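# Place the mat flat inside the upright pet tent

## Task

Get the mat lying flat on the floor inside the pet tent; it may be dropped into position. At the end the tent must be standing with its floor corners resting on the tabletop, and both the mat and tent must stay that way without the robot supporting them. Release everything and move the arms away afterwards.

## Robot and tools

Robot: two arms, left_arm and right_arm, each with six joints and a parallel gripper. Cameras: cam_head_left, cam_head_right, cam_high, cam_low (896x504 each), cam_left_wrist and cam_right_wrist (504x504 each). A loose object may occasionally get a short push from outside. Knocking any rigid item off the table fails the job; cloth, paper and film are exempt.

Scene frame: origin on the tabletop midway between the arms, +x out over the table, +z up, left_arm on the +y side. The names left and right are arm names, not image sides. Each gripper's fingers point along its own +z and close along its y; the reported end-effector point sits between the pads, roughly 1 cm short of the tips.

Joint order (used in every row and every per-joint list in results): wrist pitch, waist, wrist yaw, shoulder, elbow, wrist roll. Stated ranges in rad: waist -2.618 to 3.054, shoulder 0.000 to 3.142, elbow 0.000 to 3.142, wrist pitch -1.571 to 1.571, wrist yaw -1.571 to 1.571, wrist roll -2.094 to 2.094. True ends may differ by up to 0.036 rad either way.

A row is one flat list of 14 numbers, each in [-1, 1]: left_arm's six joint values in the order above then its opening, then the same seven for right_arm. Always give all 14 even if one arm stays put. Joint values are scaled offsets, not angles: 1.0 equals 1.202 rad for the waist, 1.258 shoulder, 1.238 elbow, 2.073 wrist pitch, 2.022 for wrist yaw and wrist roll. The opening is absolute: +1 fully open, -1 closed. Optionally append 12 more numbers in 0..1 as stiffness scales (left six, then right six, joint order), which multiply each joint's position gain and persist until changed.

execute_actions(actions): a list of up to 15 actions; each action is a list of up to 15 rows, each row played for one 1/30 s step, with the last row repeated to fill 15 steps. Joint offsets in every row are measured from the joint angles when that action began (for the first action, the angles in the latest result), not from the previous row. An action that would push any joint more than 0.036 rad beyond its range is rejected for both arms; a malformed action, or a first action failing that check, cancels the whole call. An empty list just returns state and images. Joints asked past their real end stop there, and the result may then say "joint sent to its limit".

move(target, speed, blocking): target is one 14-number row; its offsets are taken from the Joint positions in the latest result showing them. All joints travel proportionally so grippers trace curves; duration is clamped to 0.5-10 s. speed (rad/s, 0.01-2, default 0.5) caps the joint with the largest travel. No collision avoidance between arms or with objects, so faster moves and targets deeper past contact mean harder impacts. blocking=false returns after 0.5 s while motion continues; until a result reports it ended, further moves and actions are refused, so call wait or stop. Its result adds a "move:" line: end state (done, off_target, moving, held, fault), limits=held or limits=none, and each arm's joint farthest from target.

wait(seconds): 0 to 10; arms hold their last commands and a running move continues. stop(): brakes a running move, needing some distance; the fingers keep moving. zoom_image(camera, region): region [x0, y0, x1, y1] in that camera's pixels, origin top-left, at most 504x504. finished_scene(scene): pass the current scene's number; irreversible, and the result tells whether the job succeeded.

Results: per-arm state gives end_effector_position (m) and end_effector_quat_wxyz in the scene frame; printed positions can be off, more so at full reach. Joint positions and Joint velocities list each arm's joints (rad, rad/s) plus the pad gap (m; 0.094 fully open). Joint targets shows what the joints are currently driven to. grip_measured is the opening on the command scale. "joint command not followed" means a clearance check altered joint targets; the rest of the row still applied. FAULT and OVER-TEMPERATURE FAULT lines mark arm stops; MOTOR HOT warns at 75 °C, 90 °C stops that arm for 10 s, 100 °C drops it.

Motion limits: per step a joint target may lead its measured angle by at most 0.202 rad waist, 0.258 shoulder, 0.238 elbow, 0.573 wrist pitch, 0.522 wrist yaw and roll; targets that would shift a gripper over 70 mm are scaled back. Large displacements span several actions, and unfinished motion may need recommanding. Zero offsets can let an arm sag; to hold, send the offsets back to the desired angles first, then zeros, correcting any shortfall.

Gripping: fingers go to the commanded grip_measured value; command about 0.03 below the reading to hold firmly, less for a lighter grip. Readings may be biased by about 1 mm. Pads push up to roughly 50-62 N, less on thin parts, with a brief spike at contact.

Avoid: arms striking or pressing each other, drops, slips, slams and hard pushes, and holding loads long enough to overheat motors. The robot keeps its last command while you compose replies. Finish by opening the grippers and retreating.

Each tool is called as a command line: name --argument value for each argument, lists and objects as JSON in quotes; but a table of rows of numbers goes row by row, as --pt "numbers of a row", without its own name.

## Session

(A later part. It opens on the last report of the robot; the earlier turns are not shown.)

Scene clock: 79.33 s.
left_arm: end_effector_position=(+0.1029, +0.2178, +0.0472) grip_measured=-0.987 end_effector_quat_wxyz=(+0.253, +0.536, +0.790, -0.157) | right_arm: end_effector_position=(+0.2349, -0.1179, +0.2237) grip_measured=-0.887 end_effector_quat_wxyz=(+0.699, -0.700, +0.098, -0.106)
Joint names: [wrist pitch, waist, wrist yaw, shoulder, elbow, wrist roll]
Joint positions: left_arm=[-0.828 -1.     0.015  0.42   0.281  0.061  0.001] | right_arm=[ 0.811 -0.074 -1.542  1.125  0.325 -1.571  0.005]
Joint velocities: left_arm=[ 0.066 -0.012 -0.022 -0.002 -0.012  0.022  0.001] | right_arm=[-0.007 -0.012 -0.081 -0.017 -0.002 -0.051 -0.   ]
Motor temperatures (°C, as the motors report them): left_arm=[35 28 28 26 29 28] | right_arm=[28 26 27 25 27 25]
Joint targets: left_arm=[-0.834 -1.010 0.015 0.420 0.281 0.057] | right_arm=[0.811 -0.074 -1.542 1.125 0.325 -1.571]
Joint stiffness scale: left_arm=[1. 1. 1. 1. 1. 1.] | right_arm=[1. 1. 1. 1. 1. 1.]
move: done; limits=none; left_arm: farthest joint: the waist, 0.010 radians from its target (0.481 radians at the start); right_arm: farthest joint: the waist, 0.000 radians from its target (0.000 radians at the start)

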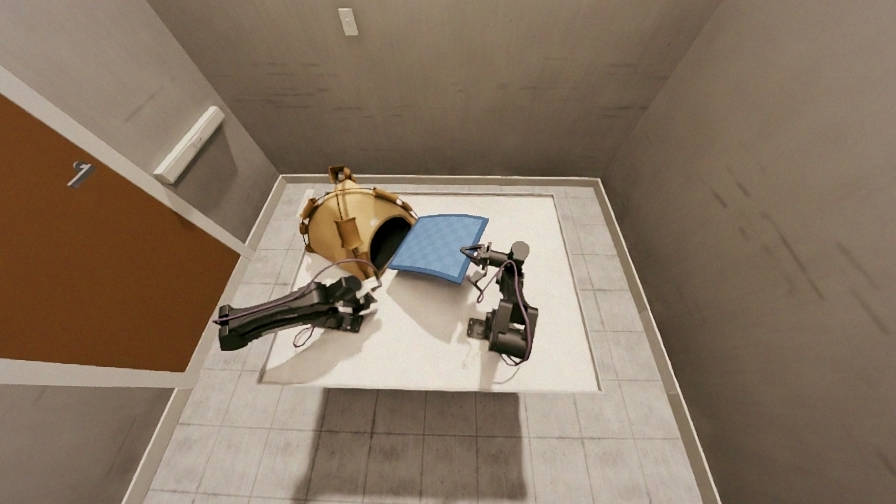

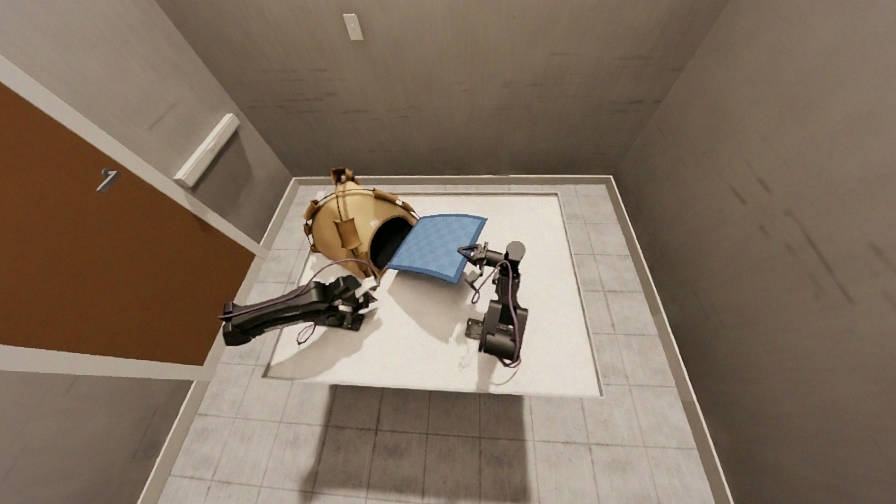

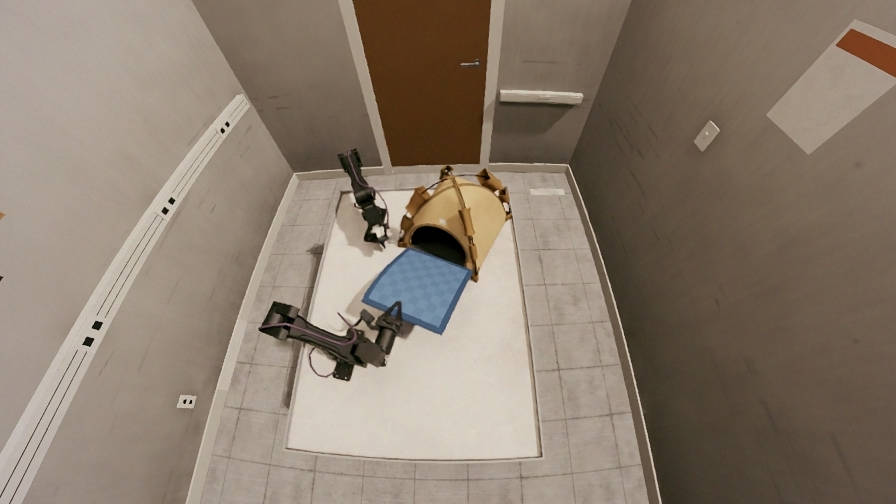

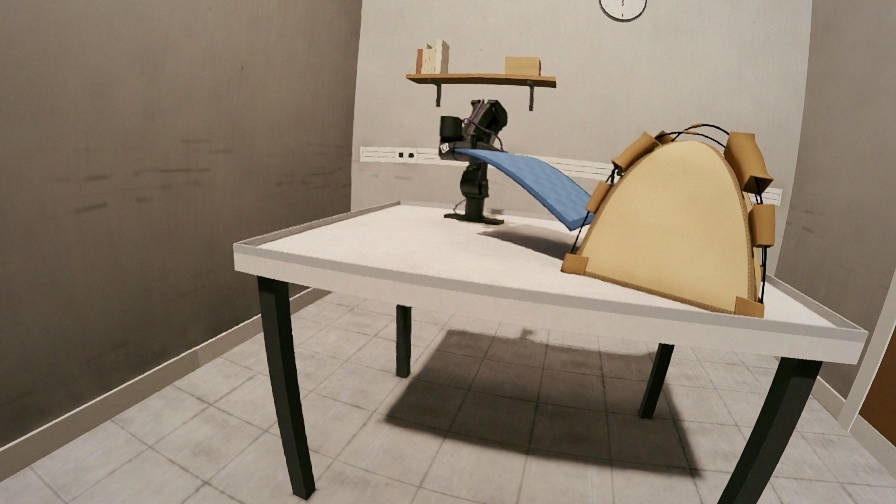

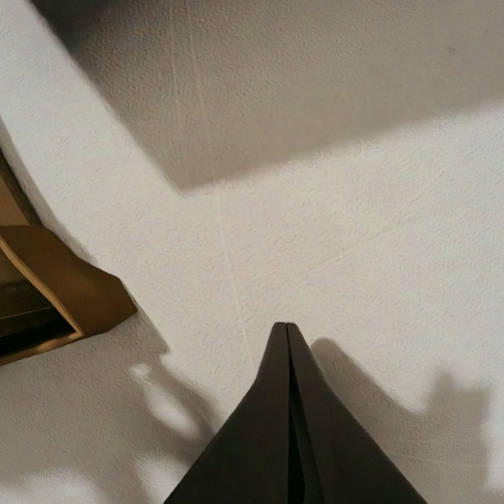

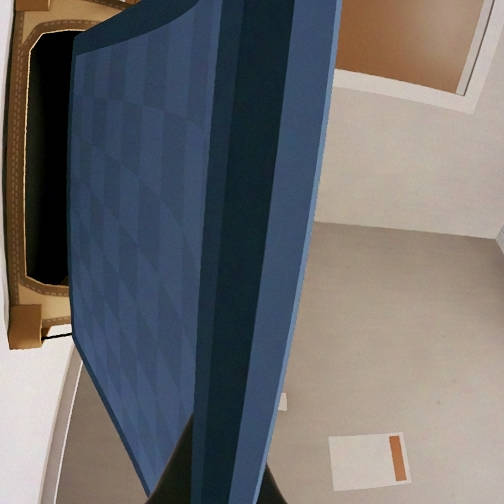

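move --target '[0,0,0,0,0,0,-1,0,0,0,0,0,0.25,-0.915]' --speed 0.3

zoom_image --camera "cam_high" --region '[320,150,560,350]'

Scene clock: 82.53 s.
left_arm: end_effector_position=(+0.1029, +0.2178, +0.0472) grip_measured=-0.987 end_effector_quat_wxyz=(+0.253, +0.536, +0.790, -0.157) | right_arm: end_effector_position=(+0.2349, -0.1179, +0.2237) grip_measured=-0.887 end_effector_quat_wxyz=(+0.704, -0.655, +0.266, +0.067)
Joint names: [wrist pitch, waist, wrist yaw, shoulder, elbow, wrist roll]
Joint positions: left_arm=[-0.828 -1.     0.015  0.42   0.281  0.061  0.001] | right_arm=[ 0.811 -0.074 -1.542  1.125  0.325 -1.08   0.005]
Joint velocities: left_arm=[ 0.037 -0.002  0.022 -0.012  0.007 -0.037 -0.001] | right_arm=[-0.081  0.007 -0.007 -0.007  0.012  0.007 -0.001]
Motor temperatures (°C, as the motors report them): left_arm=[35 28 28 26 29 28] | right_arm=[28 26 27 25 27 25]
Joint targets: left_arm=[-0.828 -1.000 0.015 0.420 0.281 0.061] | right_arm=[0.811 -0.074 -1.542 1.125 0.325 -1.065]
Joint stiffness scale: left_arm=[1. 1. 1. 1. 1. 1.] | right_arm=[1. 1. 1. 1. 1. 1.]
move: done; limits=none; left_arm: farthest joint: the waist, 0.000 radians from its target (0.000 radians at the start); right_arm: farthest joint: the wrist roll, 0.015 radians from its target (0.505 radians at the start)

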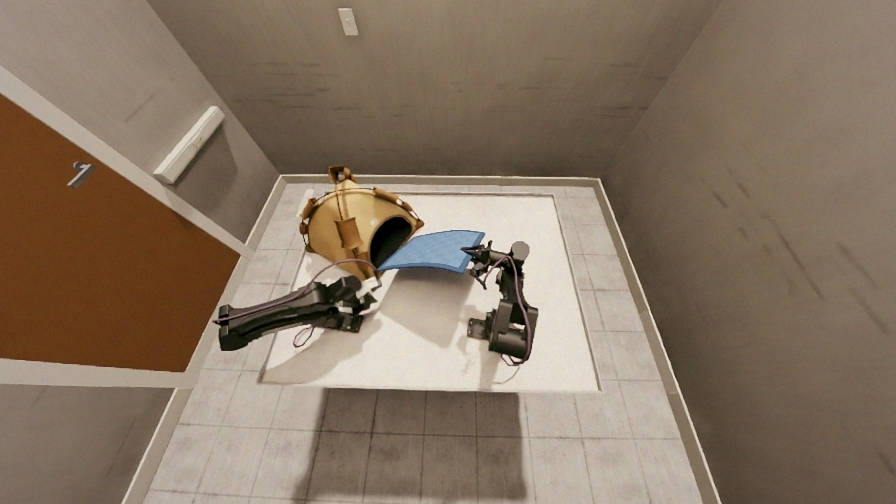

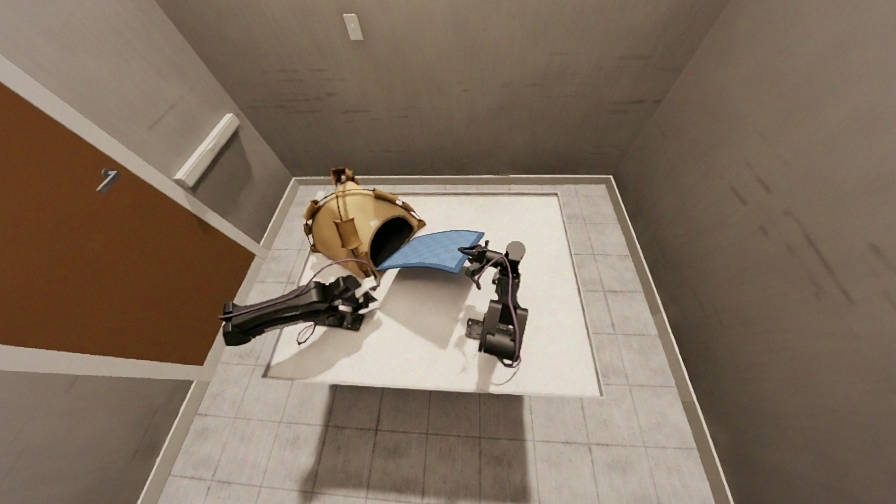

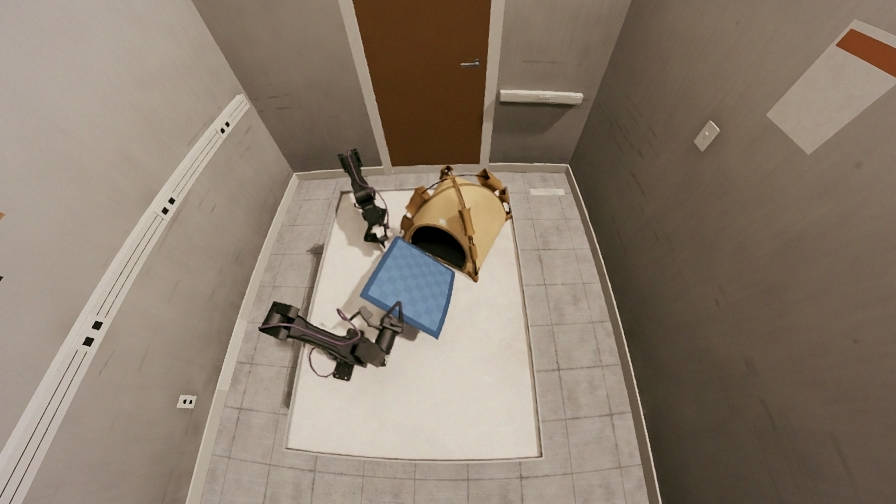

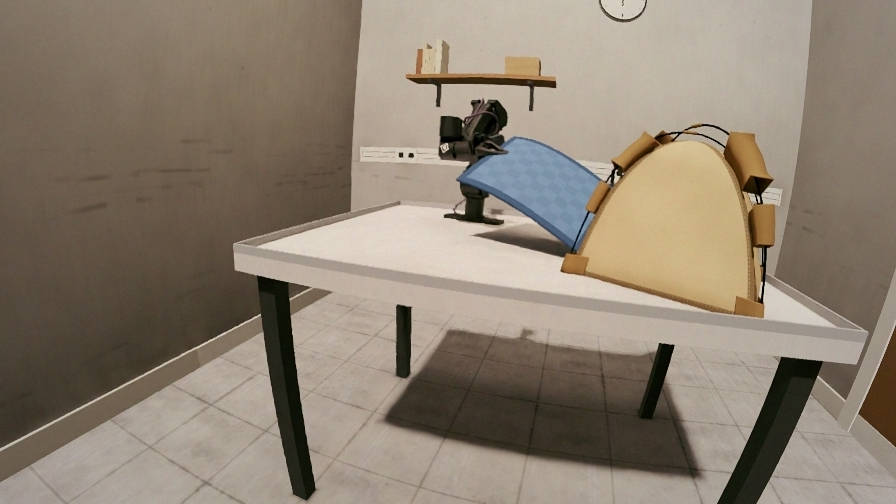

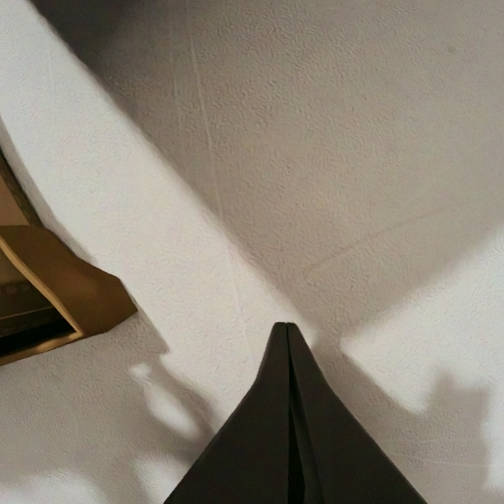

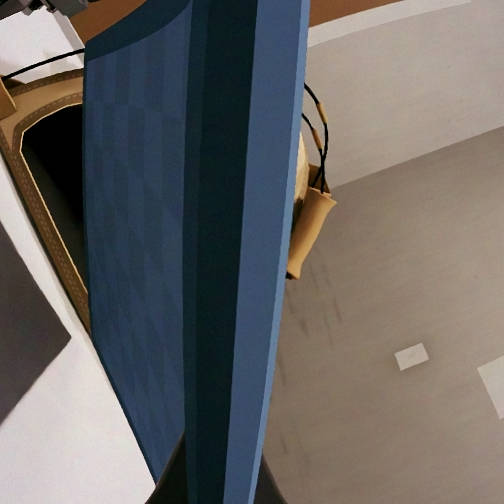

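Region (320, 150, 560, 350) of cam_high's 896x504 image, scaled by 2.100, with more detail than that image has.

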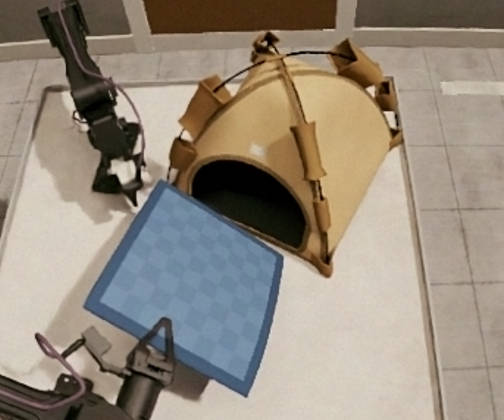

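move --target '[0,0,0,0,0,0,-1,-0.03,0,0.085,0,0.07,0,-0.915]' --speed 0.15

zoom_image --camera "cam_high" --region '[320,150,560,350]'

zoom_image --camera "cam_head_left" --region '[320,180,500,300]'

Scene clock: 84.83 s.
left_arm: end_effector_position=(+0.1029, +0.2178, +0.0472) grip_measured=-0.987 end_effector_quat_wxyz=(+0.253, +0.536, +0.790, -0.157) | right_arm: end_effector_position=(+0.2683, -0.1301, +0.2354) grip_measured=-0.887 end_effector_quat_wxyz=(+0.708, -0.631, +0.318, +0.010)
Joint names: [wrist pitch, waist, wrist yaw, shoulder, elbow, wrist roll]
Joint positions: left_arm=[-0.828 -1.     0.015  0.42   0.281  0.061  0.001] | right_arm=[ 0.757 -0.074 -1.381  1.125  0.378 -1.08   0.005]
Joint velocities: left_arm=[-0.022  0.002  0.037 -0.012  0.002 -0.007 -0.   ] | right_arm=[-0.037 -0.007  0.051 -0.007 -0.007 -0.022 -0.001]
Motor temperatures (°C, as the motors report them): left_arm=[35 28 28 26 29 28] | right_arm=[28 26 27 25 27 25]
Joint targets: left_arm=[-0.828 -1.000 0.015 0.420 0.281 0.061] | right_arm=[0.749 -0.074 -1.371 1.125 0.411 -1.080]
Joint stiffness scale: left_arm=[1. 1. 1. 1. 1. 1.] | right_arm=[1. 1. 1. 1. 1. 1.]
move: off_target (right_arm); limits=none; left_arm: farthest joint: the waist, 0.000 radians from its target (0.000 radians at the start); right_arm: farthest joint: the elbow, 0.034 radians from its target (0.087 radians at the start)

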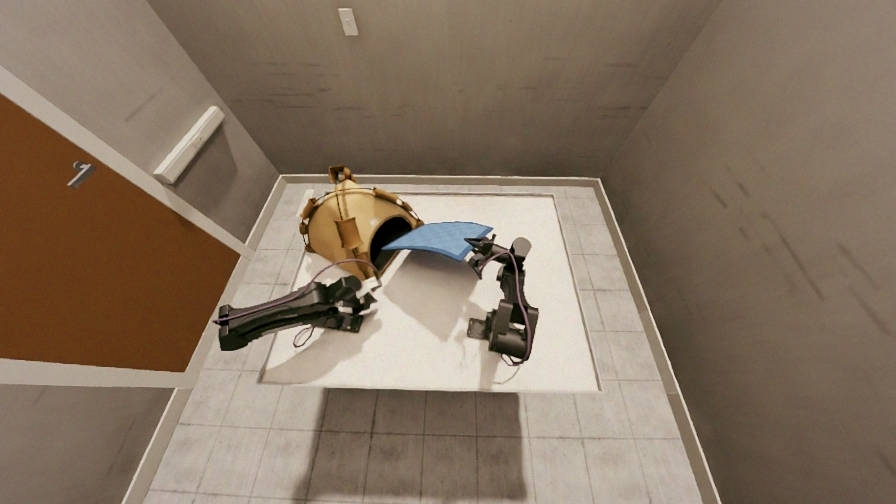

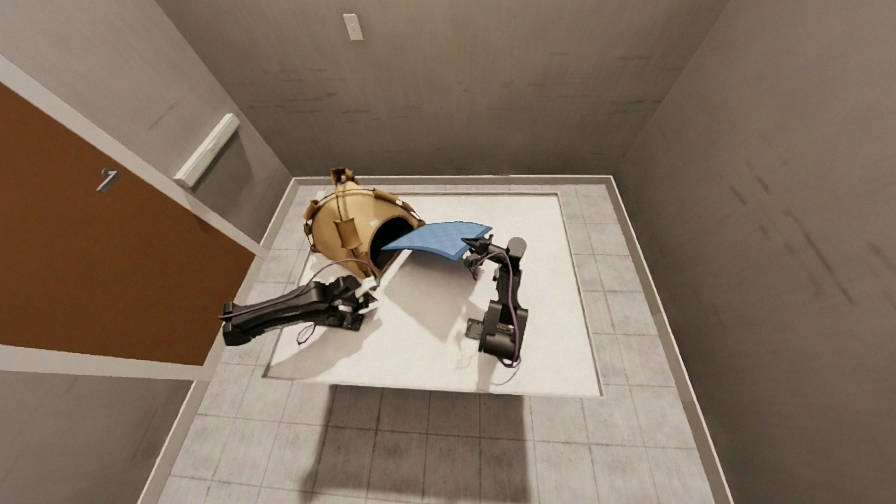

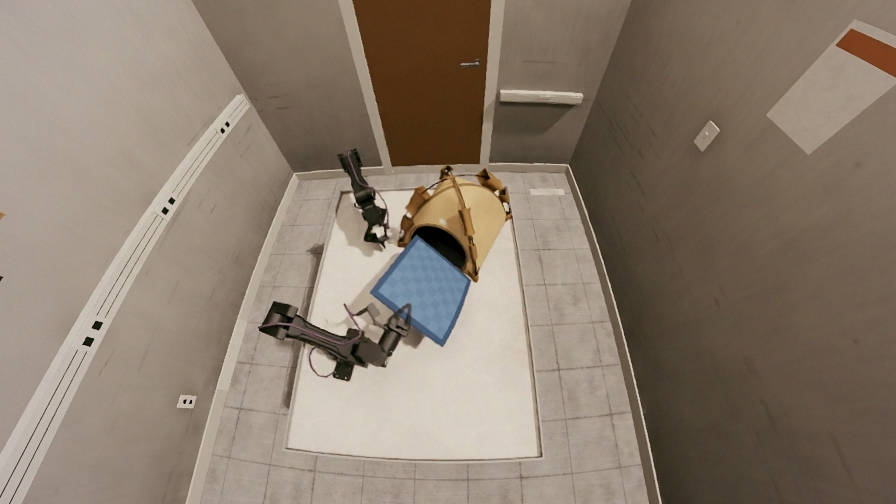

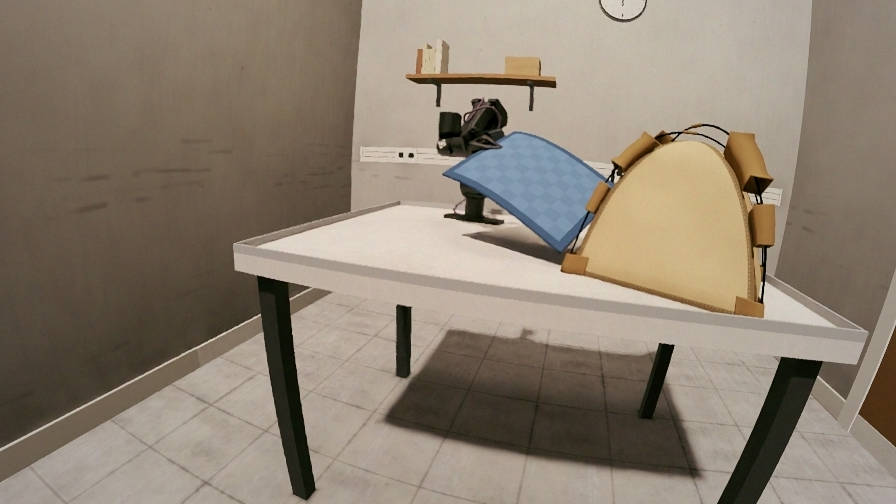

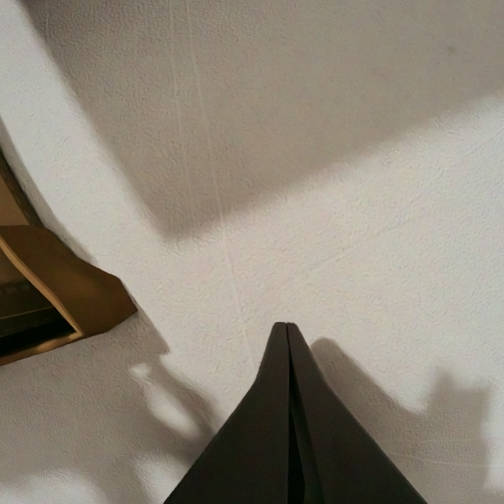

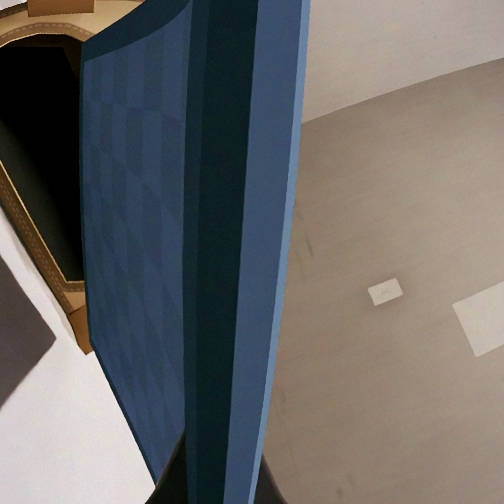

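Region (320, 150, 560, 350) of cam_high's 896x504 image, scaled by 2.100, with more detail than that image has.

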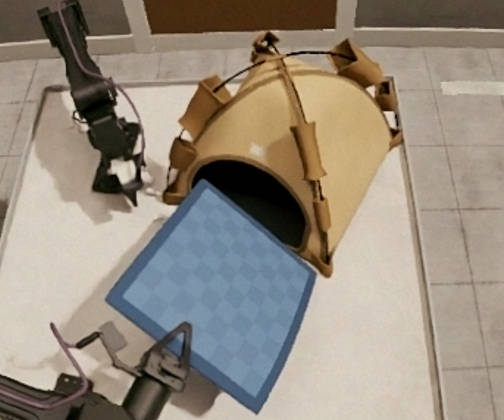

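Region (320, 180, 500, 300) of cam_head_left's 896x504 image, scaled by 2.800, with more detail than that image has.

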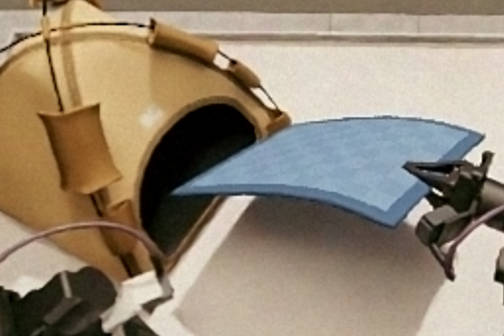

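move --target '[0,0,0,0,0,0,-1,0,0.17,0.105,0,0.02,-0.07,-0.915]' --speed 0.12

zoom_image --camera "cam_high" --region '[320,150,560,350]'

zoom_image --camera "cam_head_left" --region '[320,180,500,300]'

Scene clock: 87.80 s.
left_arm: end_effector_position=(+0.1029, +0.2178, +0.0472) grip_measured=-0.987 end_effector_quat_wxyz=(+0.253, +0.536, +0.790, -0.157) | right_arm: end_effector_position=(+0.2753, -0.0930, +0.2357) grip_measured=-0.887 end_effector_quat_wxyz=(+0.707, -0.650, +0.276, -0.040)
Joint names: [wrist pitch, waist, wrist yaw, shoulder, elbow, wrist roll]
Joint positions: left_arm=[-0.828 -1.     0.015  0.42   0.281  0.061  0.001] | right_arm=[ 0.757  0.12  -1.181  1.125  0.378 -1.218  0.005]
Joint velocities: left_arm=[ 0.007 -0.017 -0.051 -0.007  0.007  0.022 -0.001] | right_arm=[ 0.022  0.002  0.022 -0.017 -0.007  0.022 -0.001]
Motor temperatures (°C, as the motors report them): left_arm=[35 28 28 26 29 28] | right_arm=[29 26 27 25 28 25]
Joint targets: left_arm=[-0.828 -1.000 0.015 0.420 0.281 0.061] | right_arm=[0.757 0.130 -1.168 1.125 0.402 -1.221]
Joint stiffness scale: left_arm=[1. 1. 1. 1. 1. 1.] | right_arm=[1. 1. 1. 1. 1. 1.]
move: off_target (right_arm); limits=none; left_arm: farthest joint: the waist, 0.000 radians from its target (0.000 radians at the start); right_arm: farthest joint: the elbow, 0.025 radians from its target (0.025 radians at the start)

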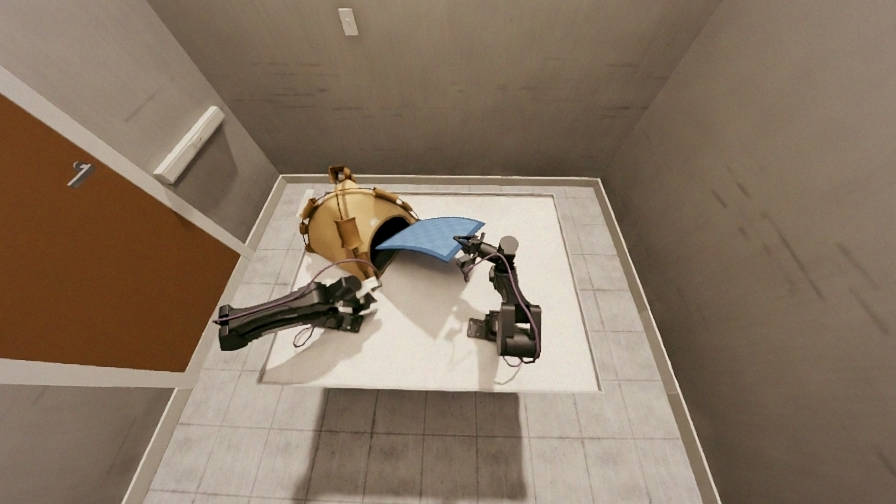

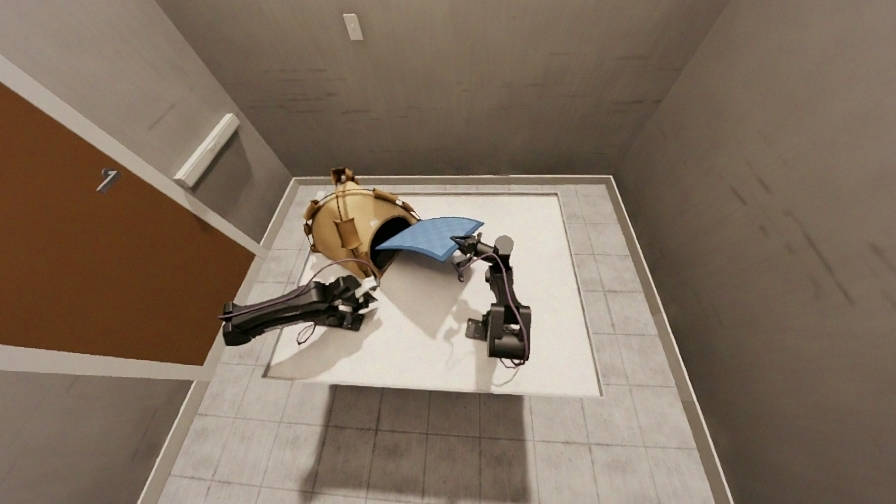

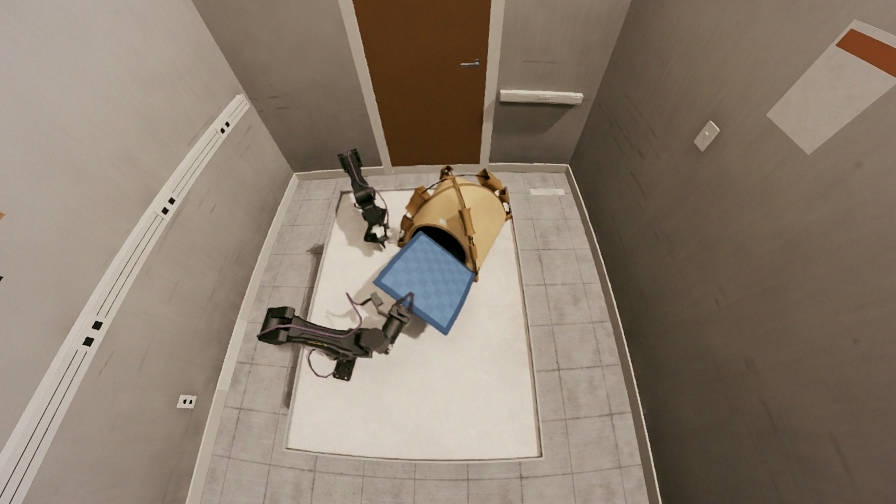

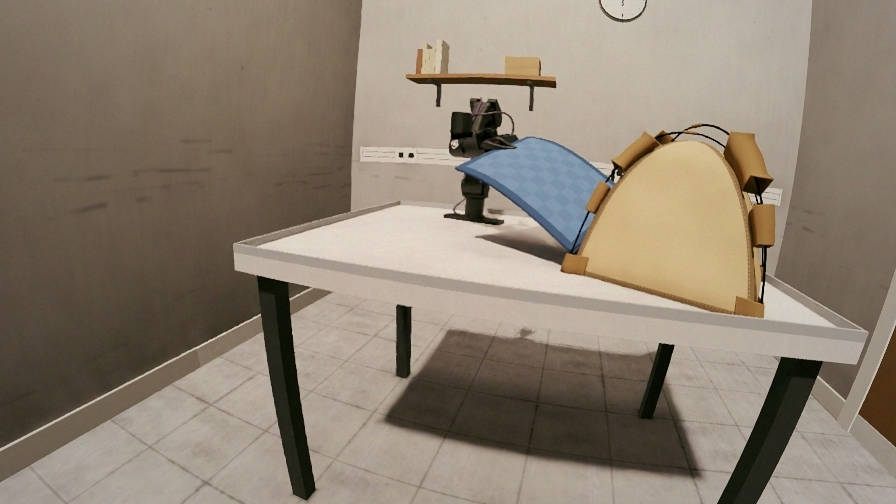

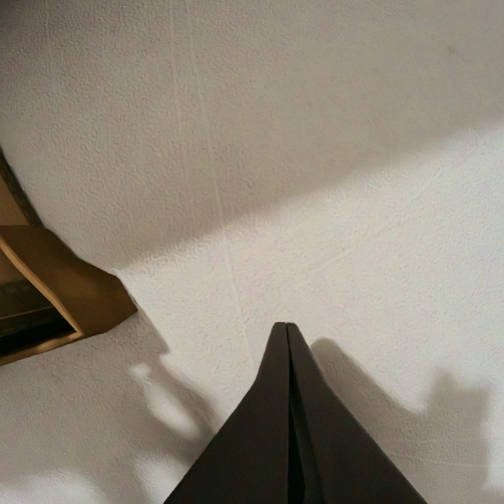

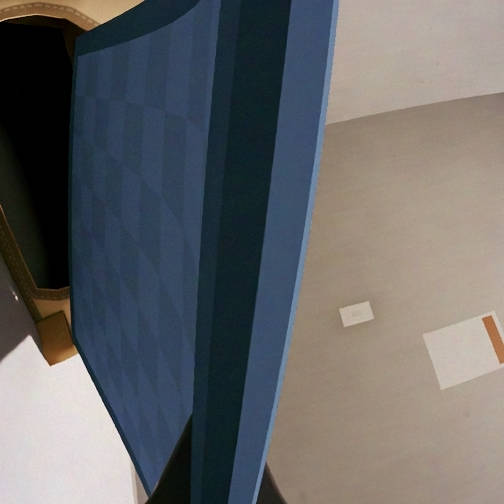

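Region (320, 150, 560, 350) of cam_high's 896x504 image, scaled by 2.100, with more detail than that image has.

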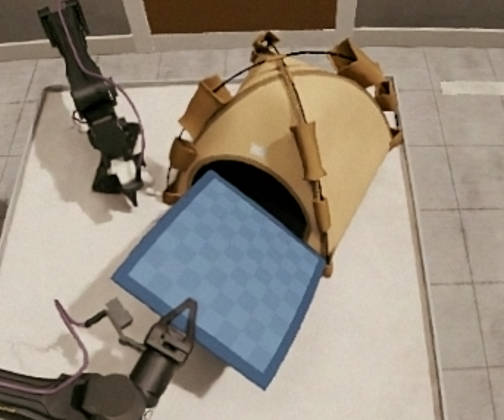

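Region (320, 180, 500, 300) of cam_head_left's 896x504 image, scaled by 2.800, with more detail than that image has.

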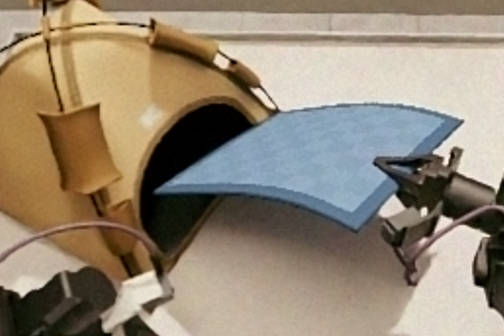

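move --target '[0,0,0,0,0,0,-1,0,0,-0.075,0,0.02,0.03,-0.915]' --speed 0.1

zoom_image --camera "cam_high" --region '[320,150,560,350]'

zoom_image --camera "cam_head_left" --region '[320,180,500,300]'

Scene clock: 90.33 s.
left_arm: end_effector_position=(+0.1029, +0.2178, +0.0472) grip_measured=-0.987 end_effector_quat_wxyz=(+0.253, +0.536, +0.790, -0.157) | right_arm: end_effector_position=(+0.2522, -0.0835, +0.2354) grip_measured=-0.887 end_effector_quat_wxyz=(+0.708, -0.663, +0.244, +0.025)
Joint names: [wrist pitch, waist, wrist yaw, shoulder, elbow, wrist roll]
Joint positions: left_arm=[-0.828 -1.     0.015  0.42   0.281  0.061  0.001] | right_arm=[ 0.757  0.12  -1.321  1.125  0.378 -1.173  0.005]
Joint velocities: left_arm=[ 0.051 -0.012 -0.066 -0.007 -0.027 -0.007  0.001] | right_arm=[-0.037 -0.027 -0.051  0.002  0.002  0.037  0.   ]
Motor temperatures (°C, as the motors report them): left_arm=[35 28 28 26 29 28] | right_arm=[29 26 27 25 28 25]
Joint targets: left_arm=[-0.828 -1.000 0.015 0.420 0.281 0.061] | right_arm=[0.757 0.120 -1.332 1.125 0.402 -1.157]
Joint stiffness scale: left_arm=[1. 1. 1. 1. 1. 1.] | right_arm=[1. 1. 1. 1. 1. 1.]
move: off_target (right_arm); limits=none; left_arm: farthest joint: the waist, 0.000 radians from its target (0.000 radians at the start); right_arm: farthest joint: the elbow, 0.025 radians from its target (0.025 radians at the start)

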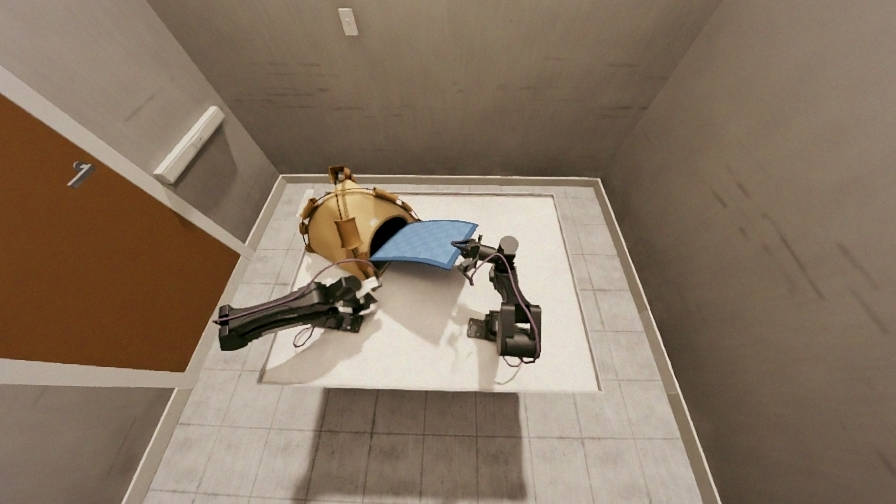

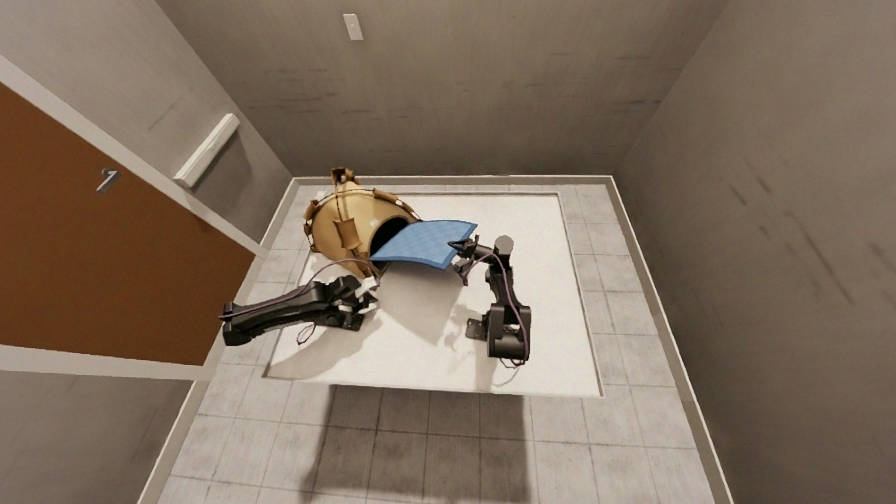

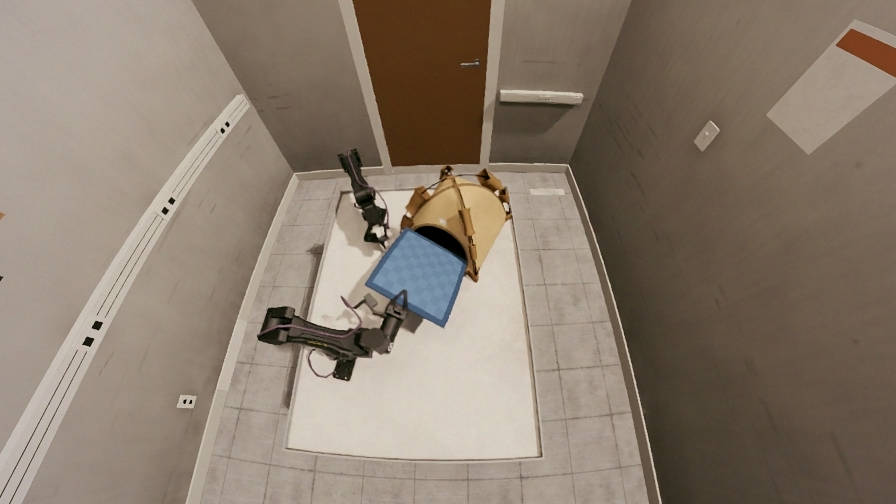

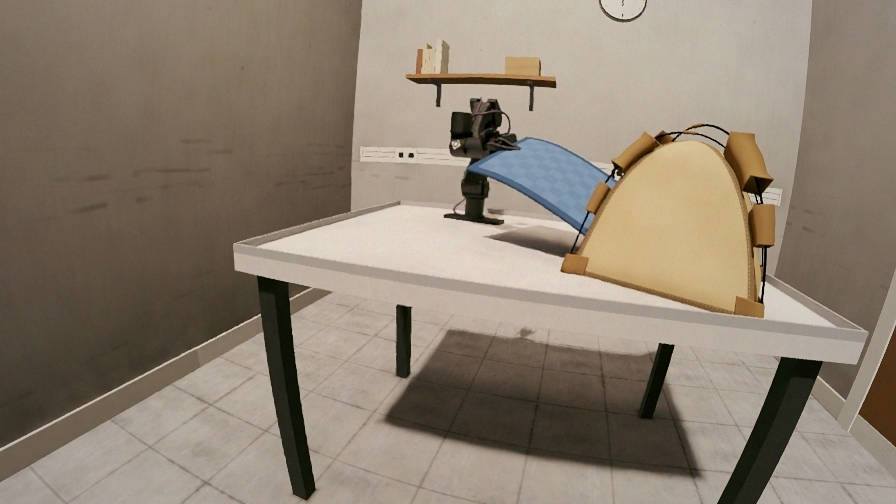

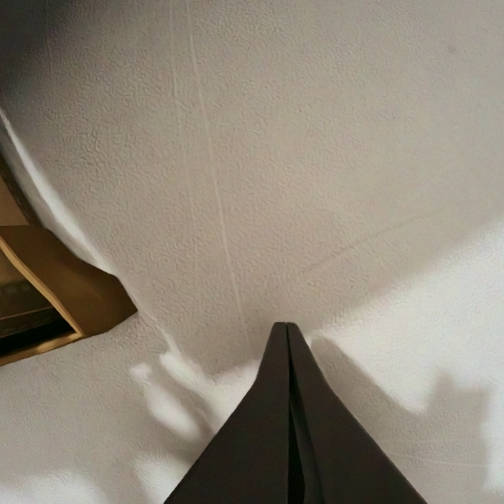

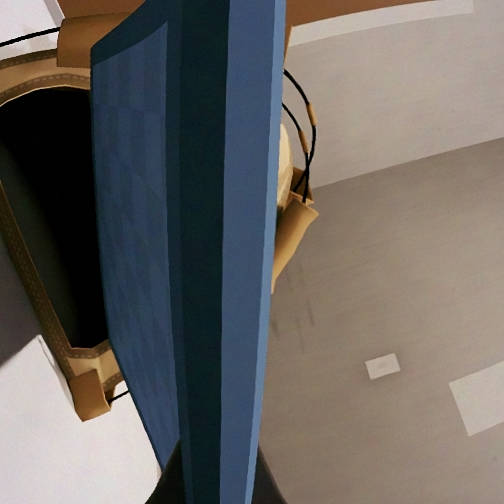

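Region (320, 150, 560, 350) of cam_high's 896x504 image, scaled by 2.100, with more detail than that image has.

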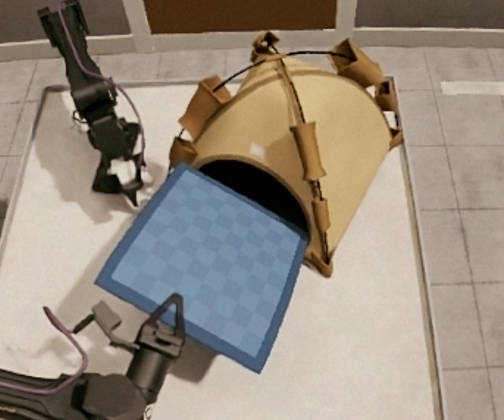

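Region (320, 180, 500, 300) of cam_head_left's 896x504 image, scaled by 2.800, with more detail than that image has.

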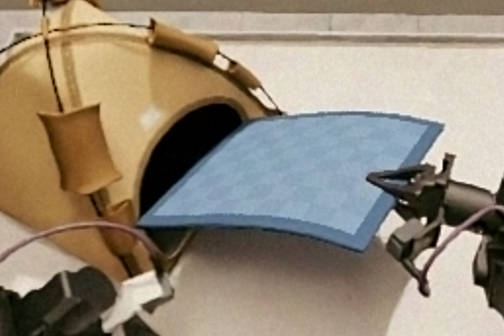

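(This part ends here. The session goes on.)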